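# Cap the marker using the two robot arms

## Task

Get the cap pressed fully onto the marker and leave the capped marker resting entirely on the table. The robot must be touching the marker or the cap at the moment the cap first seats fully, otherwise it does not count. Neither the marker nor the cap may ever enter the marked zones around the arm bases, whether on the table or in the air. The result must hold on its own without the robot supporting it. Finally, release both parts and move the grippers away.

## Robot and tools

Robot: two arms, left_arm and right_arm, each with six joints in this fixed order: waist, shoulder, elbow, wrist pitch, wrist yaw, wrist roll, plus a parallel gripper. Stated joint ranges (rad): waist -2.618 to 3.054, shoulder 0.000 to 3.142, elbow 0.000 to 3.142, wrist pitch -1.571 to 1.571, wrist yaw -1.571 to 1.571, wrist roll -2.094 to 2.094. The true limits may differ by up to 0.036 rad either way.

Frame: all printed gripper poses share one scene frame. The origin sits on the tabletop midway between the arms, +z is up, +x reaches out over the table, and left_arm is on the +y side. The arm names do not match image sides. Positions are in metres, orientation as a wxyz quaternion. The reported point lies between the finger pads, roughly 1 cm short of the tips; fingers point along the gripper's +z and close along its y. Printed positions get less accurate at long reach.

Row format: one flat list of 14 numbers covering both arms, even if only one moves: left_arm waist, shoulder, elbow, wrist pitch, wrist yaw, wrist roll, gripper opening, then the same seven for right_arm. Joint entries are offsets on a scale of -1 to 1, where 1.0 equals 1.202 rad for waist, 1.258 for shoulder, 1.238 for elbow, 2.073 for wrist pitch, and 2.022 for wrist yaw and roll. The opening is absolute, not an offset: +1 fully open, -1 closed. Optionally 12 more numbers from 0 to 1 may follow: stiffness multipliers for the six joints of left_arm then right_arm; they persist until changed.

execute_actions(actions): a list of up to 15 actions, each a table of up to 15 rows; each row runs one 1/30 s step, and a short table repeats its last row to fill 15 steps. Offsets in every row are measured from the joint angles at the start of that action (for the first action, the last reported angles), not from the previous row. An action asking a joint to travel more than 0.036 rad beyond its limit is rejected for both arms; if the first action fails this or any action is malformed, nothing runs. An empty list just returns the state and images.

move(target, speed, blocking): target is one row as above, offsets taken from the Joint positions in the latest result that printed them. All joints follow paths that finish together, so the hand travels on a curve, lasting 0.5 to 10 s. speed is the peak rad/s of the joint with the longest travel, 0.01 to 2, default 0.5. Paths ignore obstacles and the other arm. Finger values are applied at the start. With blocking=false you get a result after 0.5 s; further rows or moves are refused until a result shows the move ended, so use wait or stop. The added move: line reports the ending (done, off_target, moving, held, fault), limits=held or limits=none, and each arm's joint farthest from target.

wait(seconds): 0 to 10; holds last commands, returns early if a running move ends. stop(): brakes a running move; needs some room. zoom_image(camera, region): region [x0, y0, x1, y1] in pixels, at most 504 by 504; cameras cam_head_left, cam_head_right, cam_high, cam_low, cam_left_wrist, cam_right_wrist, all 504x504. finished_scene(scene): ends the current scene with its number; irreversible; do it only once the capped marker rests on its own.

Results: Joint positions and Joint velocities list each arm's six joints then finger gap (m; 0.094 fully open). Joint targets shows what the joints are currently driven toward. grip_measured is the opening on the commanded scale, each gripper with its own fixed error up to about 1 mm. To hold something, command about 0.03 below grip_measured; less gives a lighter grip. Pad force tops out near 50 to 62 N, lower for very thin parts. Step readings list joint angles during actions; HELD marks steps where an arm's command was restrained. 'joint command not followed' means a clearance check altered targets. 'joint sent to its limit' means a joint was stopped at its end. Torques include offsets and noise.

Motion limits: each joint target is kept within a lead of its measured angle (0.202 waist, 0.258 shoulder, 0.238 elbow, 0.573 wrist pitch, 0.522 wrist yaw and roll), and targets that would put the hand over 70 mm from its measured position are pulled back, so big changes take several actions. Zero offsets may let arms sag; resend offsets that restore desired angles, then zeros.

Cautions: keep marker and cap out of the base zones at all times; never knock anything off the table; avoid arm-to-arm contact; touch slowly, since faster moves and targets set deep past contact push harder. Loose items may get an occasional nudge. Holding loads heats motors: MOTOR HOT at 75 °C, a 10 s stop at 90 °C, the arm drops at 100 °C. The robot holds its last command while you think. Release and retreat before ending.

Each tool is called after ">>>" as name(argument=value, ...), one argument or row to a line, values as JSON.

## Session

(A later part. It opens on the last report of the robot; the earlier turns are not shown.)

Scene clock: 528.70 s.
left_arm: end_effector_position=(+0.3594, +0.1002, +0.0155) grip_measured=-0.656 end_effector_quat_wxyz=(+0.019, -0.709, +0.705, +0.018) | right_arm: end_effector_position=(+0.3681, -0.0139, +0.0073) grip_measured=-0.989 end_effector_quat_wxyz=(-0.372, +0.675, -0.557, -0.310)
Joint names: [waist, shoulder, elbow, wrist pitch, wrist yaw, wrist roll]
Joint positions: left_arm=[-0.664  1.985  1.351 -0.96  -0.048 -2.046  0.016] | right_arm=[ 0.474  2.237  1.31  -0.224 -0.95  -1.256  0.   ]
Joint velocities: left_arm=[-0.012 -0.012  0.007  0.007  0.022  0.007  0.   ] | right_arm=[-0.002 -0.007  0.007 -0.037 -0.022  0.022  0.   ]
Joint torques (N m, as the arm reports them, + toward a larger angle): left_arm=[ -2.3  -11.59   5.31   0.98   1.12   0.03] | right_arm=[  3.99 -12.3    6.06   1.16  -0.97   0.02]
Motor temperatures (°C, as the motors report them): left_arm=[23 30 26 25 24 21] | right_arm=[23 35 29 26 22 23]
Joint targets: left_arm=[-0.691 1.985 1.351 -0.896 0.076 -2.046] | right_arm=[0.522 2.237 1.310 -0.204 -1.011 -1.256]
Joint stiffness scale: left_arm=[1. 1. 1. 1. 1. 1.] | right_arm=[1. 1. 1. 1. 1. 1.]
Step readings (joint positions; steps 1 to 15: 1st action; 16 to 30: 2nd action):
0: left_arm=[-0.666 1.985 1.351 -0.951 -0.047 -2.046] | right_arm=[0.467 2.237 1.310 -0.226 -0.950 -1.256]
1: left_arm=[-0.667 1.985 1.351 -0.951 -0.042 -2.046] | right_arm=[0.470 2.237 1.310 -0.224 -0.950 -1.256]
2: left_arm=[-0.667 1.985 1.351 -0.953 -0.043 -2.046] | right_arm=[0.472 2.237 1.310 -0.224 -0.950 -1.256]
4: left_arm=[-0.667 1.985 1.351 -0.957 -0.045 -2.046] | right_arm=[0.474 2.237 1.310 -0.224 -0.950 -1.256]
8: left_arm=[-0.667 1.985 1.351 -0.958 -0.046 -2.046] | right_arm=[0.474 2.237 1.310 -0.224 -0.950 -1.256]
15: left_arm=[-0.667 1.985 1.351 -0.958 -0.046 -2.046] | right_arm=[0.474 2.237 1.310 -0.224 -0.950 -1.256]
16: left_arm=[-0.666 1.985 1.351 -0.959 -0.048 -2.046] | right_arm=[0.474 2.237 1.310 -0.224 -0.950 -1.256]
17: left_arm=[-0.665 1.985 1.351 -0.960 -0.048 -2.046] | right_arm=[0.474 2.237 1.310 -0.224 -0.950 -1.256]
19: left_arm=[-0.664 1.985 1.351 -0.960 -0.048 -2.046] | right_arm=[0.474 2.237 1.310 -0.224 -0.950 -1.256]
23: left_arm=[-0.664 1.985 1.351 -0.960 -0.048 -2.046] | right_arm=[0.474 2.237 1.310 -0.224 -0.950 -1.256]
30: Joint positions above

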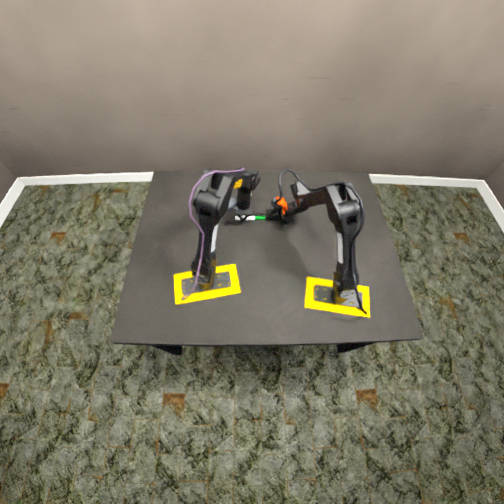

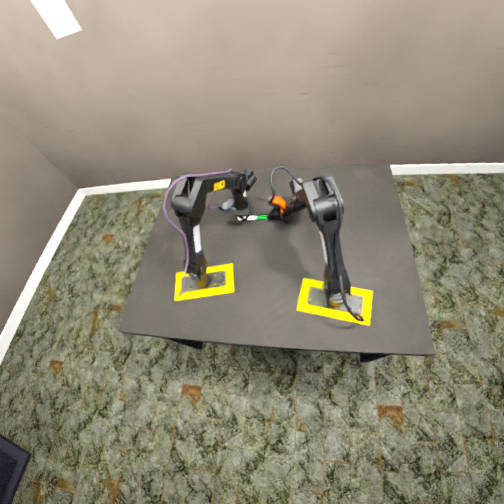

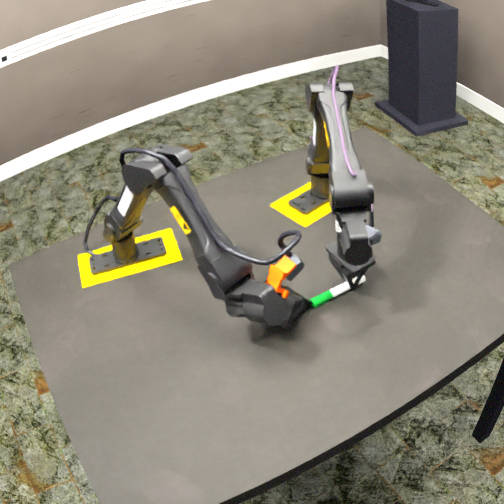

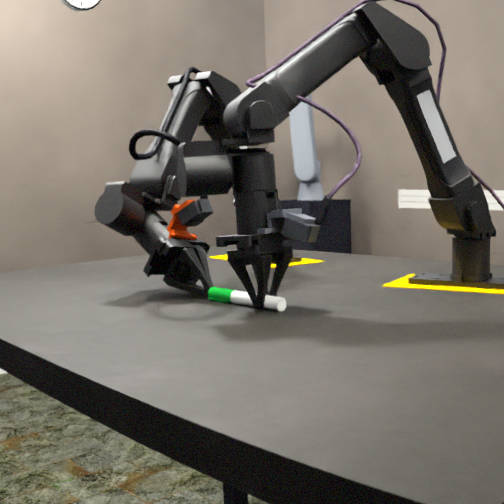

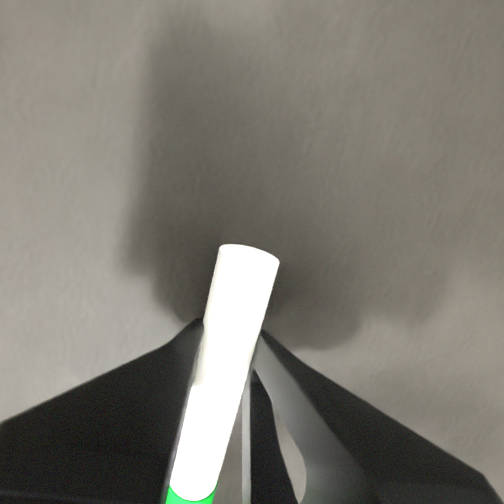

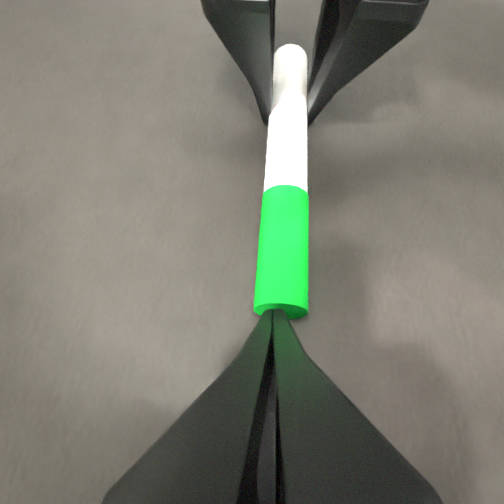

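>>> execute_actions(
  actions=[
    [[-0.05,0.012,-0.015,0.06,0.12,0,-0.7,0.08,0,0.012,0.02,-0.06,0,-1]],
    [[-0.06,0.012,-0.015,0.07,0.14,0,-0.7,0.1,0,0.012,0.02,-0.07,0,-1]],
  ],
)

>>> zoom_image(
  camera="cam_low",
  region=[100,230,300,340],
)

Scene clock: 535.87 s.
left_arm: end_effector_position=(+0.3545, +0.1031, +0.0151) grip_measured=-0.656 end_effector_quat_wxyz=(+0.017, -0.708, +0.705, +0.029) | right_arm: end_effector_position=(+0.3632, -0.0072, +0.0076) grip_measured=-0.990 end_effector_quat_wxyz=(-0.370, +0.679, -0.551, -0.314)
Joint names: [waist, shoulder, elbow, wrist pitch, wrist yaw, wrist roll]
Joint positions: left_arm=[-0.665  1.985  1.349 -0.98  -0.051 -2.046  0.016] | right_arm=[ 0.49   2.237  1.31  -0.225 -0.953 -1.256  0.   ]
Joint velocities: left_arm=[-0.007  0.012 -0.002  0.051 -0.037 -0.007  0.   ] | right_arm=[-0.012 -0.007 -0.007 -0.022 -0.007 -0.037 -0.   ]
Joint torques (N m, as the arm reports them, + toward a larger angle): left_arm=[ -6.58 -10.1    4.19   1.77   2.67   0.03] | right_arm=[  8.94 -12.29   7.14   1.38  -1.71   0.02]
Motor temperatures (°C, as the motors report them): left_arm=[23 30 26 25 26 21] | right_arm=[23 35 29 27 23 23]
Joint targets: left_arm=[-0.737 2.000 1.333 -0.819 0.240 -2.046] | right_arm=[0.599 2.237 1.324 -0.182 -1.093 -1.256]
Joint stiffness scale: left_arm=[1. 1. 1. 1. 1. 1.] | right_arm=[1. 1. 1. 1. 1. 1.]
Step readings (joint positions; steps 1 to 15: 1st action; 16 to 30: 2nd action):
0: left_arm=[-0.664 1.985 1.351 -0.960 -0.048 -2.046] | right_arm=[0.474 2.237 1.310 -0.224 -0.950 -1.256]
1: left_arm=[-0.665 1.985 1.351 -0.960 -0.042 -2.046] | right_arm=[0.476 2.237 1.310 -0.224 -0.951 -1.256]
2: left_arm=[-0.665 1.985 1.351 -0.962 -0.042 -2.046] | right_arm=[0.478 2.237 1.310 -0.224 -0.951 -1.256]
4: left_arm=[-0.665 1.985 1.351 -0.964 -0.043 -2.046] | right_arm=[0.479 2.237 1.310 -0.224 -0.951 -1.256]
8: left_arm=[-0.665 1.985 1.351 -0.964 -0.043 -2.046] | right_arm=[0.479 2.237 1.310 -0.224 -0.952 -1.256]
15: left_arm=[-0.665 1.985 1.351 -0.964 -0.043 -2.046] | right_arm=[0.479 2.237 1.310 -0.224 -0.952 -1.256]
16: left_arm=[-0.665 1.985 1.351 -0.964 -0.042 -2.046] | right_arm=[0.481 2.237 1.310 -0.224 -0.952 -1.256]
17: left_arm=[-0.665 1.984 1.349 -0.966 -0.043 -2.046] | right_arm=[0.483 2.237 1.310 -0.224 -0.952 -1.256]
19: left_arm=[-0.665 1.984 1.349 -0.973 -0.048 -2.046] | right_arm=[0.487 2.237 1.310 -0.225 -0.952 -1.256]
23: left_arm=[-0.665 1.984 1.349 -0.979 -0.051 -2.046] | right_arm=[0.490 2.237 1.310 -0.225 -0.953 -1.256]
30: Joint positions above

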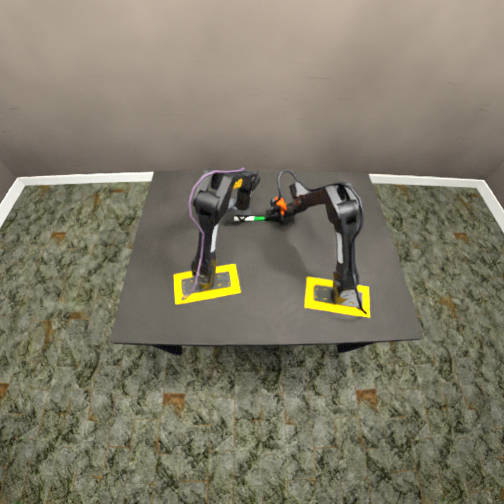

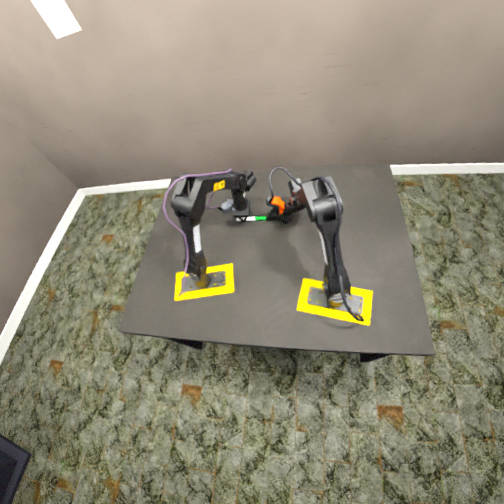

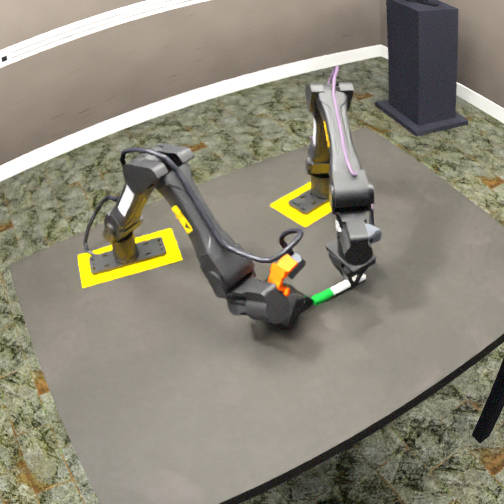

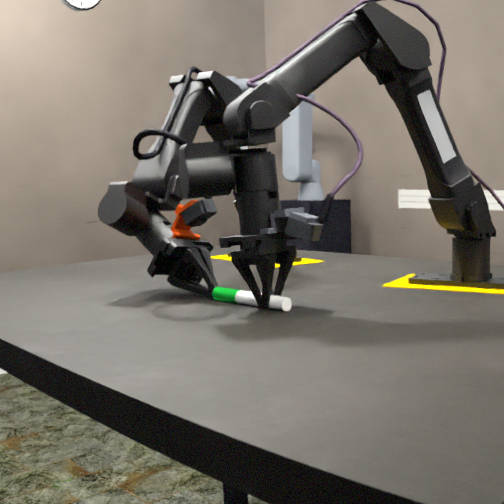

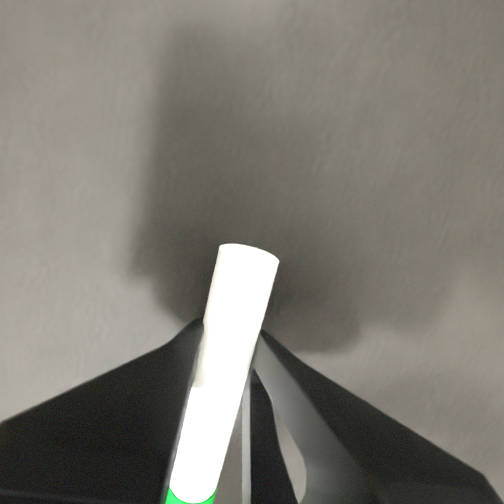

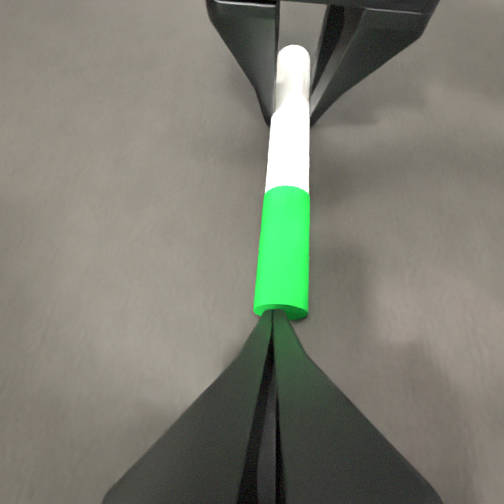

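Region (100, 230, 300, 340) of cam_low's 504x504 image, scaled by 2.520, with more detail than that image has; it fills the top 277 rows of this view, and the rest is white.

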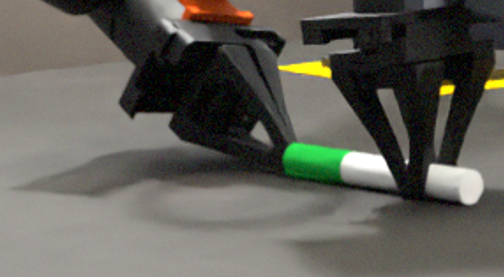

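>>> execute_actions(
  actions=[
    [[0,0.012,-0.015,0,0,0,-0.7,0,0,0.012,0,0,0,-1]],
    [[0,0,0,0,0.02,0,-0.7,-0.08,0,0.012,-0.06,0,0,-1]],
    [[0,0,0,0,0,0,-0.7,-0.05,0,0.012,-0.04,0,0,-1]],
  ],
)

>>> zoom_image(
  camera="cam_right_wrist",
  region=[180,60,380,260],
)

>>> zoom_image(
  camera="cam_low",
  region=[180,270,300,330],
)

Scene clock: 547.67 s.
left_arm: end_effector_position=(+0.3528, +0.1030, +0.0151) grip_measured=-0.656 end_effector_quat_wxyz=(+0.011, -0.710, +0.704, +0.030) | right_arm: end_effector_position=(+0.3788, -0.0694, +0.0062) grip_measured=-0.990 end_effector_quat_wxyz=(-0.358, +0.615, -0.619, -0.334)
Joint names: [waist, shoulder, elbow, wrist pitch, wrist yaw, wrist roll]
Joint positions: left_arm=[-0.661  1.985  1.349 -0.985 -0.039 -2.046  0.016] | right_arm=[ 0.334  2.237  1.31  -0.349 -0.995 -1.256  0.   ]
Joint velocities: left_arm=[ 0.017  0.002 -0.002 -0.022  0.022 -0.037 -0.001] | right_arm=[-0.012 -0.012  0.012 -0.007 -0.007 -0.022  0.001]
Joint torques (N m, as the arm reports them, + toward a larger angle): left_arm=[ -0.05 -11.52   5.31   0.39  -0.01   0.03] | right_arm=[ -0.53 -12.16   7.03   0.42  -0.27   0.02]
Motor temperatures (°C, as the motors report them): left_arm=[24 30 26 27 30 21] | right_arm=[25 35 29 27 25 23]
Joint targets: left_arm=[-0.661 1.985 1.349 -0.985 -0.039 -2.046] | right_arm=[0.328 2.237 1.324 -0.385 -0.977 -1.256]
Joint stiffness scale: left_arm=[1. 1. 1. 1. 1. 1.] | right_arm=[1. 1. 1. 1. 1. 1.]
Step readings (joint positions; steps 1 to 15: 1st action; 16 to 30: 2nd action; 31 to 45: 3rd action):
0: left_arm=[-0.665 1.985 1.349 -0.980 -0.051 -2.046] | right_arm=[0.490 2.237 1.310 -0.225 -0.953 -1.256]
1: left_arm=[-0.661 1.985 1.349 -0.986 -0.063 -2.046] | right_arm=[0.485 2.237 1.310 -0.227 -0.949 -1.256]
2: left_arm=[-0.661 1.985 1.349 -0.986 -0.063 -2.046] | right_arm=[0.485 2.237 1.310 -0.227 -0.949 -1.256]
4: left_arm=[-0.661 1.985 1.349 -0.986 -0.064 -2.046] | right_arm=[0.485 2.237 1.310 -0.227 -0.949 -1.256]
8: left_arm=[-0.661 1.985 1.349 -0.986 -0.064 -2.046] | right_arm=[0.485 2.237 1.310 -0.227 -0.949 -1.256]
15: left_arm=[-0.661 1.985 1.349 -0.986 -0.064 -2.046] | right_arm=[0.485 2.237 1.310 -0.227 -0.949 -1.256]
16: left_arm=[-0.661 1.985 1.349 -0.986 -0.061 -2.046] | right_arm=[0.477 2.237 1.310 -0.238 -0.950 -1.256]
17: left_arm=[-0.661 1.985 1.349 -0.985 -0.054 -2.046] | right_arm=[0.465 2.237 1.310 -0.254 -0.957 -1.256]
19: left_arm=[-0.661 1.985 1.349 -0.985 -0.046 -2.046] | right_arm=[0.429 2.237 1.310 -0.278 -0.969 -1.256]
23: left_arm=[-0.661 1.985 1.349 -0.985 -0.041 -2.046] | right_arm=[0.388 2.237 1.310 -0.301 -0.977 -1.256]
30: left_arm=[-0.661 1.985 1.349 -0.985 -0.039 -2.046] | right_arm=[0.388 2.237 1.310 -0.302 -0.977 -1.256]
31: left_arm=[-0.661 1.985 1.349 -0.985 -0.039 -2.046] | right_arm=[0.384 2.237 1.310 -0.306 -0.979 -1.256]
32: left_arm=[-0.661 1.985 1.349 -0.985 -0.039 -2.046] | right_arm=[0.377 2.237 1.310 -0.315 -0.985 -1.256]
34: left_arm=[-0.661 1.985 1.349 -0.985 -0.039 -2.046] | right_arm=[0.357 2.237 1.310 -0.332 -0.990 -1.256]
38: left_arm=[-0.661 1.985 1.349 -0.985 -0.039 -2.046] | right_arm=[0.334 2.237 1.310 -0.348 -0.995 -1.256]
45: Joint positions above

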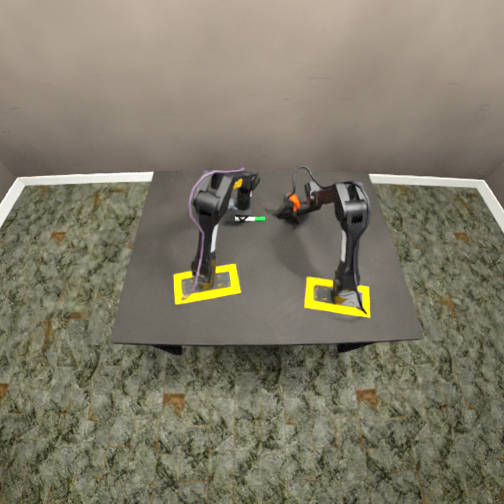

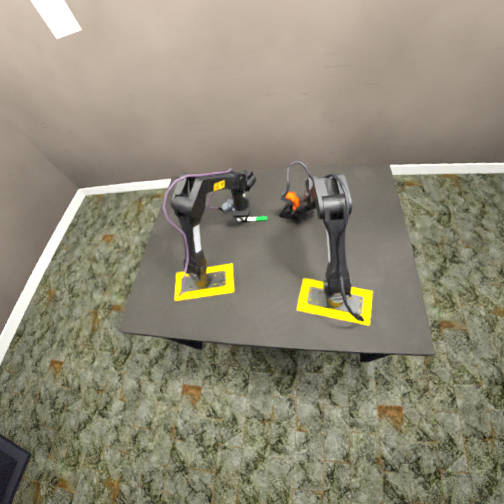

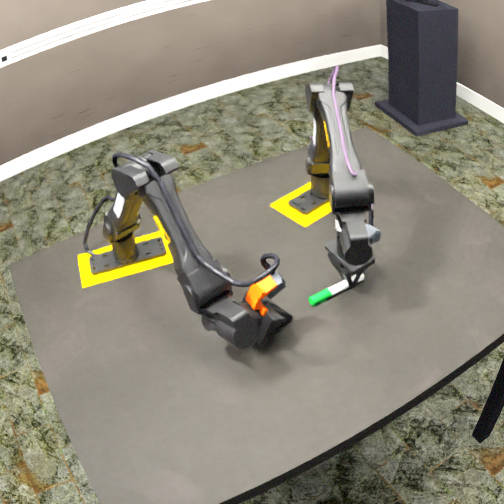

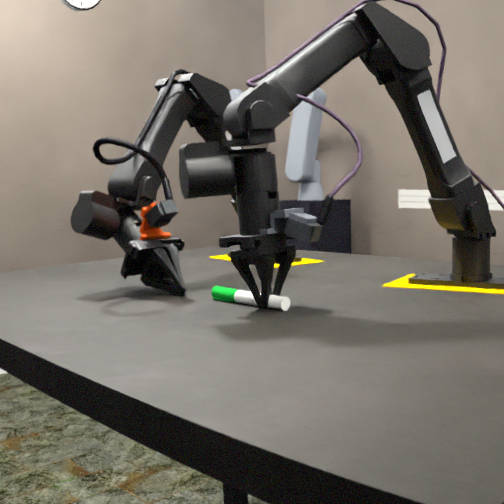

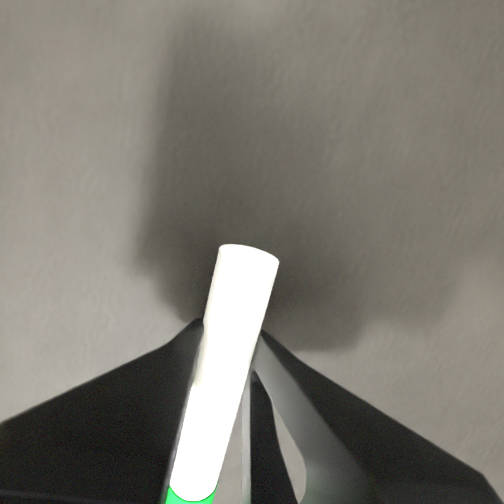

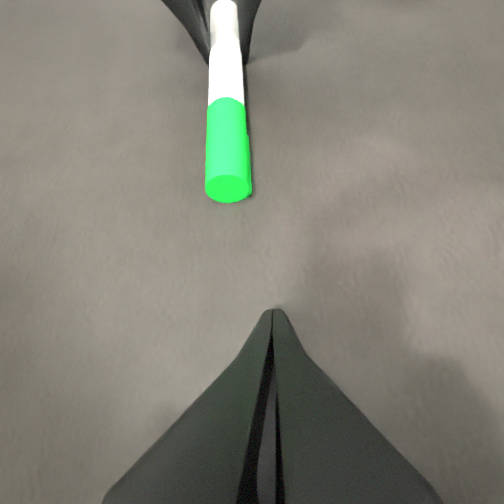

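Region (180, 60, 380, 260) of cam_right_wrist's 504x504 image, scaled by 2.520, with more detail than that image has.

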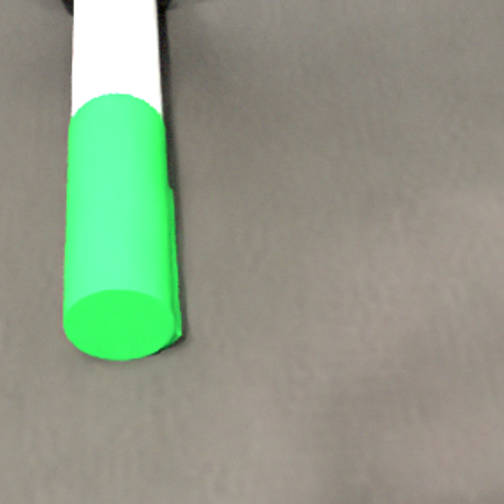

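Region (180, 270, 300, 330) of cam_low's 504x504 image, scaled by 4.200, with more detail than that image has.

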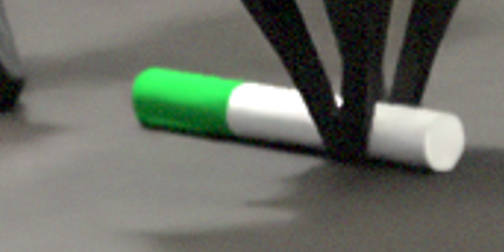

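>>> execute_actions(
  actions=[
    [[0,0.012,0,0,0,0,1,-0.1,-0.05,0.05,0,0,0,-1]],
    [[0,0,0,0,0,0,1,-0.1,-0.1,0.05,0,0,0,-1]],
    [[0,-0.1,0.06,-0.05,0,0,1,-0.1,-0.1,0.05,0,0,0,-1]],
    [[0.1,-0.15,0.06,-0.05,0,0,1,0,0,0.02,0,0,0,-1]],
    [[0.15,-0.1,0.02,0,0,0,1,0,0,0.02,0,0,0,-1]],
    [[0,0,0.015,0,0,0,1,0,0,0.02,0,0,0,-1]],
  ],
)

>>> zoom_image(
  camera="cam_high",
  region=[260,240,420,340],
)

Scene clock: 560.33 s.
left_arm: end_effector_position=(+0.3927, +0.2056, +0.2127) grip_measured=+1.000 end_effector_quat_wxyz=(-0.113, +0.796, -0.567, +0.183) | right_arm: end_effector_position=(+0.4784, -0.2554, +0.1530) grip_measured=-0.990 end_effector_quat_wxyz=(-0.511, +0.542, -0.659, -0.102)
Joint names: [waist, shoulder, elbow, wrist pitch, wrist yaw, wrist roll]
Joint positions: left_arm=[-0.345  1.518  1.502 -1.124 -0.036 -2.046  0.094] | right_arm=[-0.055  1.976  1.442 -0.339 -0.932 -1.256  0.   ]
Joint velocities: left_arm=[ 0.002 -0.007 -0.027  0.007 -0.007 -0.022  0.   ] | right_arm=[-0.017 -0.007 -0.002 -0.022  0.022  0.051  0.001]
Joint torques (N m, as the arm reports them, + toward a larger angle): left_arm=[ 0.06 -7.54  7.59  1.22  0.    0.04] | right_arm=[ -0.02 -11.36   9.04   1.27  -0.46   0.02]
Motor temperatures (°C, as the motors report them): left_arm=[24 30 27 26 27 21] | right_arm=[24 35 30 26 23 23]
Joint targets: left_arm=[-0.345 1.518 1.520 -1.124 -0.036 -2.046] | right_arm=[-0.055 1.976 1.466 -0.339 -0.940 -1.256]
Joint stiffness scale: left_arm=[1. 1. 1. 1. 1. 1.] | right_arm=[1. 1. 1. 1. 1. 1.]
Step readings (joint positions; steps 1 to 15: 1st action; 16 to 30: 2nd action; 31 to 45: 3rd action; 46 to 60: 4th action; 61 to 75: 5th action; 76 to 90: 6th action):
0: left_arm=[-0.661 1.985 1.349 -0.985 -0.039 -2.046] | right_arm=[0.334 2.237 1.310 -0.349 -0.995 -1.256]
1: left_arm=[-0.661 1.985 1.349 -0.985 -0.039 -2.046] | right_arm=[0.325 2.235 1.313 -0.351 -0.996 -1.256]
2: left_arm=[-0.661 1.985 1.349 -0.985 -0.039 -2.046] | right_arm=[0.310 2.232 1.318 -0.354 -0.995 -1.256]
4: left_arm=[-0.661 1.985 1.349 -0.989 -0.037 -2.046] | right_arm=[0.261 2.222 1.331 -0.354 -0.990 -1.256]
8: left_arm=[-0.661 1.985 1.349 -0.996 -0.035 -2.046] | right_arm=[0.198 2.202 1.349 -0.349 -0.982 -1.256]
15: left_arm=[-0.661 1.985 1.349 -0.996 -0.034 -2.046] | right_arm=[0.205 2.199 1.350 -0.348 -0.981 -1.256]
16: left_arm=[-0.661 1.983 1.349 -0.996 -0.034 -2.046] | right_arm=[0.198 2.194 1.350 -0.349 -0.979 -1.256]
17: left_arm=[-0.661 1.983 1.349 -0.996 -0.034 -2.046] | right_arm=[0.186 2.185 1.350 -0.355 -0.977 -1.256]
19: left_arm=[-0.661 1.983 1.349 -0.996 -0.034 -2.046] | right_arm=[0.144 2.153 1.356 -0.356 -0.973 -1.256]
23: left_arm=[-0.661 1.983 1.349 -0.996 -0.034 -2.046] | right_arm=[0.075 2.099 1.389 -0.348 -0.969 -1.256]
30: left_arm=[-0.661 1.983 1.349 -0.996 -0.034 -2.046] | right_arm=[0.075 2.087 1.396 -0.343 -0.968 -1.256]
31: left_arm=[-0.661 1.973 1.352 -1.004 -0.034 -2.046] | right_arm=[0.068 2.082 1.397 -0.344 -0.967 -1.256]
32: left_arm=[-0.661 1.956 1.357 -1.020 -0.034 -2.046] | right_arm=[0.056 2.073 1.397 -0.351 -0.965 -1.256]
34: left_arm=[-0.661 1.906 1.377 -1.046 -0.034 -2.046] | right_arm=[0.014 2.043 1.401 -0.352 -0.961 -1.256]
38: left_arm=[-0.661 1.847 1.414 -1.054 -0.034 -2.046] | right_arm=[-0.054 1.988 1.433 -0.344 -0.957 -1.256]
45: left_arm=[-0.661 1.848 1.416 -1.067 -0.034 -2.046] | right_arm=[-0.055 1.976 1.442 -0.339 -0.957 -1.256]
46: left_arm=[-0.654 1.836 1.417 -1.070 -0.029 -2.046] | right_arm=[-0.055 1.976 1.442 -0.339 -0.956 -1.256]
47: left_arm=[-0.638 1.816 1.417 -1.081 -0.025 -2.046] | right_arm=[-0.055 1.976 1.442 -0.339 -0.954 -1.256]
49: left_arm=[-0.588 1.749 1.431 -1.103 -0.025 -2.046] | right_arm=[-0.055 1.976 1.442 -0.339 -0.952 -1.256]
53: left_arm=[-0.532 1.648 1.483 -1.118 -0.033 -2.046] | right_arm=[-0.055 1.976 1.442 -0.339 -0.949 -1.256]
60: left_arm=[-0.534 1.648 1.489 -1.133 -0.033 -2.046] | right_arm=[-0.055 1.976 1.442 -0.339 -0.948 -1.256]
61: left_arm=[-0.518 1.639 1.489 -1.131 -0.023 -2.046] | right_arm=[-0.055 1.976 1.442 -0.339 -0.947 -1.256]
62: left_arm=[-0.485 1.625 1.489 -1.131 -0.015 -2.046] | right_arm=[-0.055 1.976 1.442 -0.339 -0.946 -1.256]
64: left_arm=[-0.395 1.577 1.489 -1.125 -0.019 -2.046] | right_arm=[-0.055 1.976 1.442 -0.339 -0.944 -1.256]
68: left_arm=[-0.337 1.519 1.501 -1.124 -0.036 -2.046] | right_arm=[-0.055 1.976 1.442 -0.339 -0.941 -1.256]
75: left_arm=[-0.345 1.518 1.502 -1.124 -0.036 -2.046] | right_arm=[-0.055 1.976 1.442 -0.339 -0.940 -1.256]
76: left_arm=[-0.345 1.518 1.502 -1.124 -0.036 -2.046] | right_arm=[-0.055 1.976 1.442 -0.339 -0.939 -1.256]
77: left_arm=[-0.345 1.518 1.502 -1.124 -0.036 -2.046] | right_arm=[-0.055 1.976 1.442 -0.339 -0.938 -1.256]
79: left_arm=[-0.345 1.518 1.502 -1.124 -0.036 -2.046] | right_arm=[-0.055 1.976 1.442 -0.339 -0.936 -1.256]
83: left_arm=[-0.345 1.518 1.502 -1.124 -0.036 -2.046] | right_arm=[-0.055 1.976 1.442 -0.339 -0.933 -1.256]
90: Joint positions above

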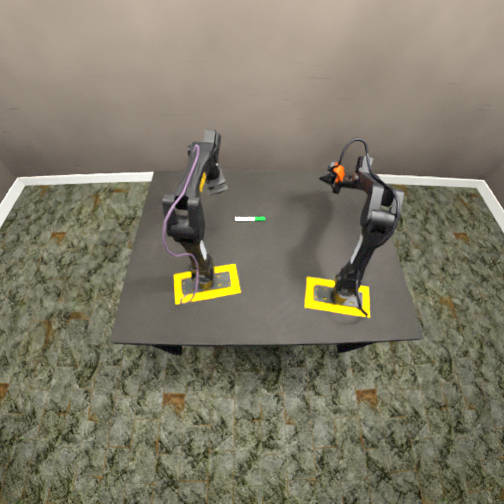

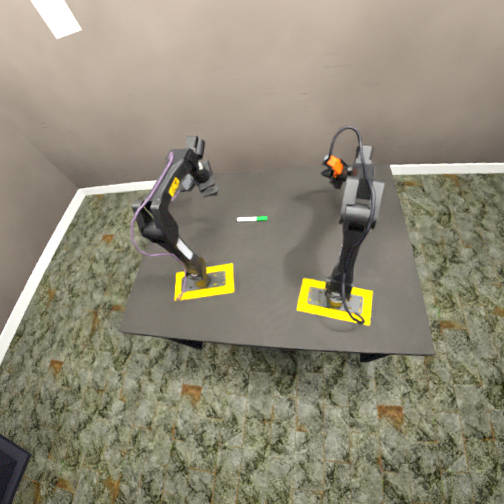

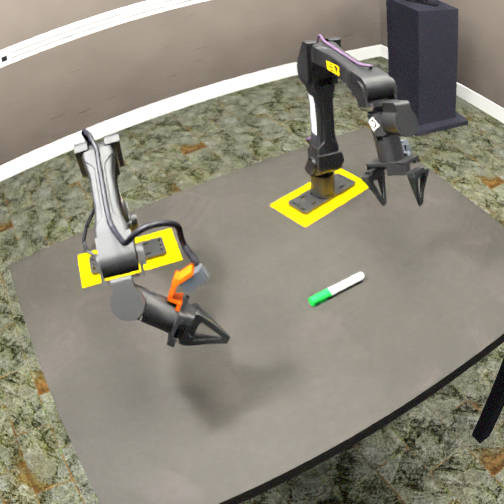

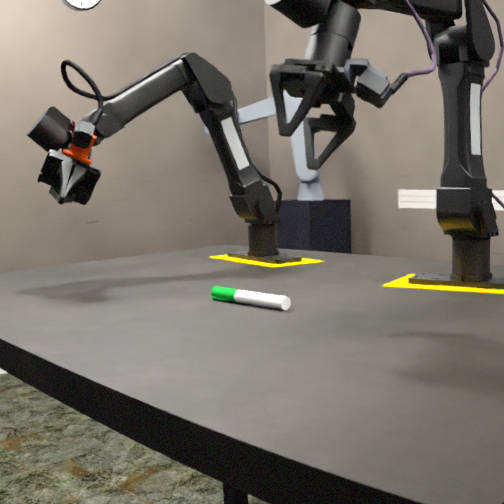

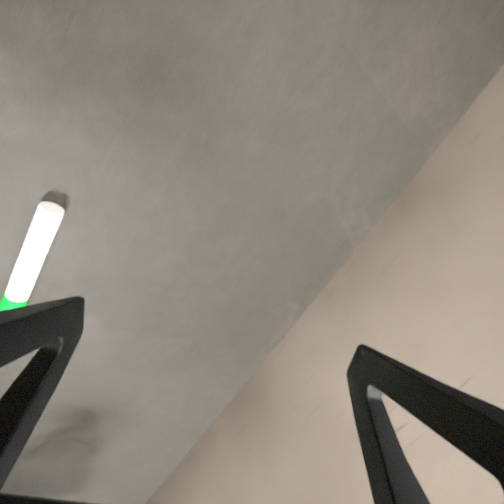

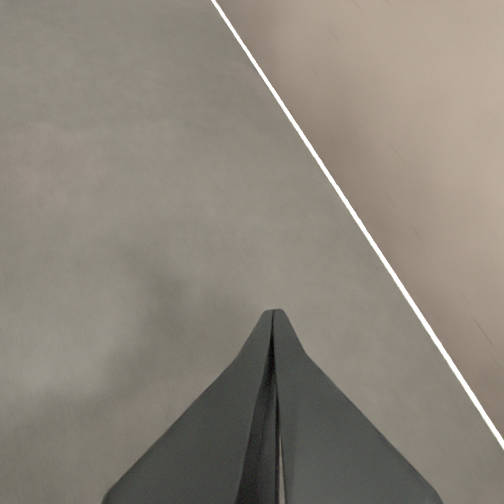

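Region (260, 240, 420, 340) of cam_high's 504x504 image, scaled by 3.150, with more detail than that image has; it fills the top 315 rows of this view, and the rest is white.

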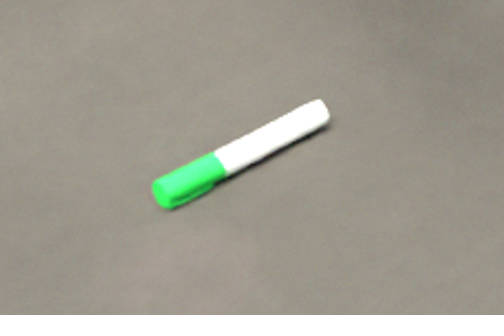

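Flush, no gap visible.

>>> finished_scene(
  scene=1,
)

The scene is finished: the task was done.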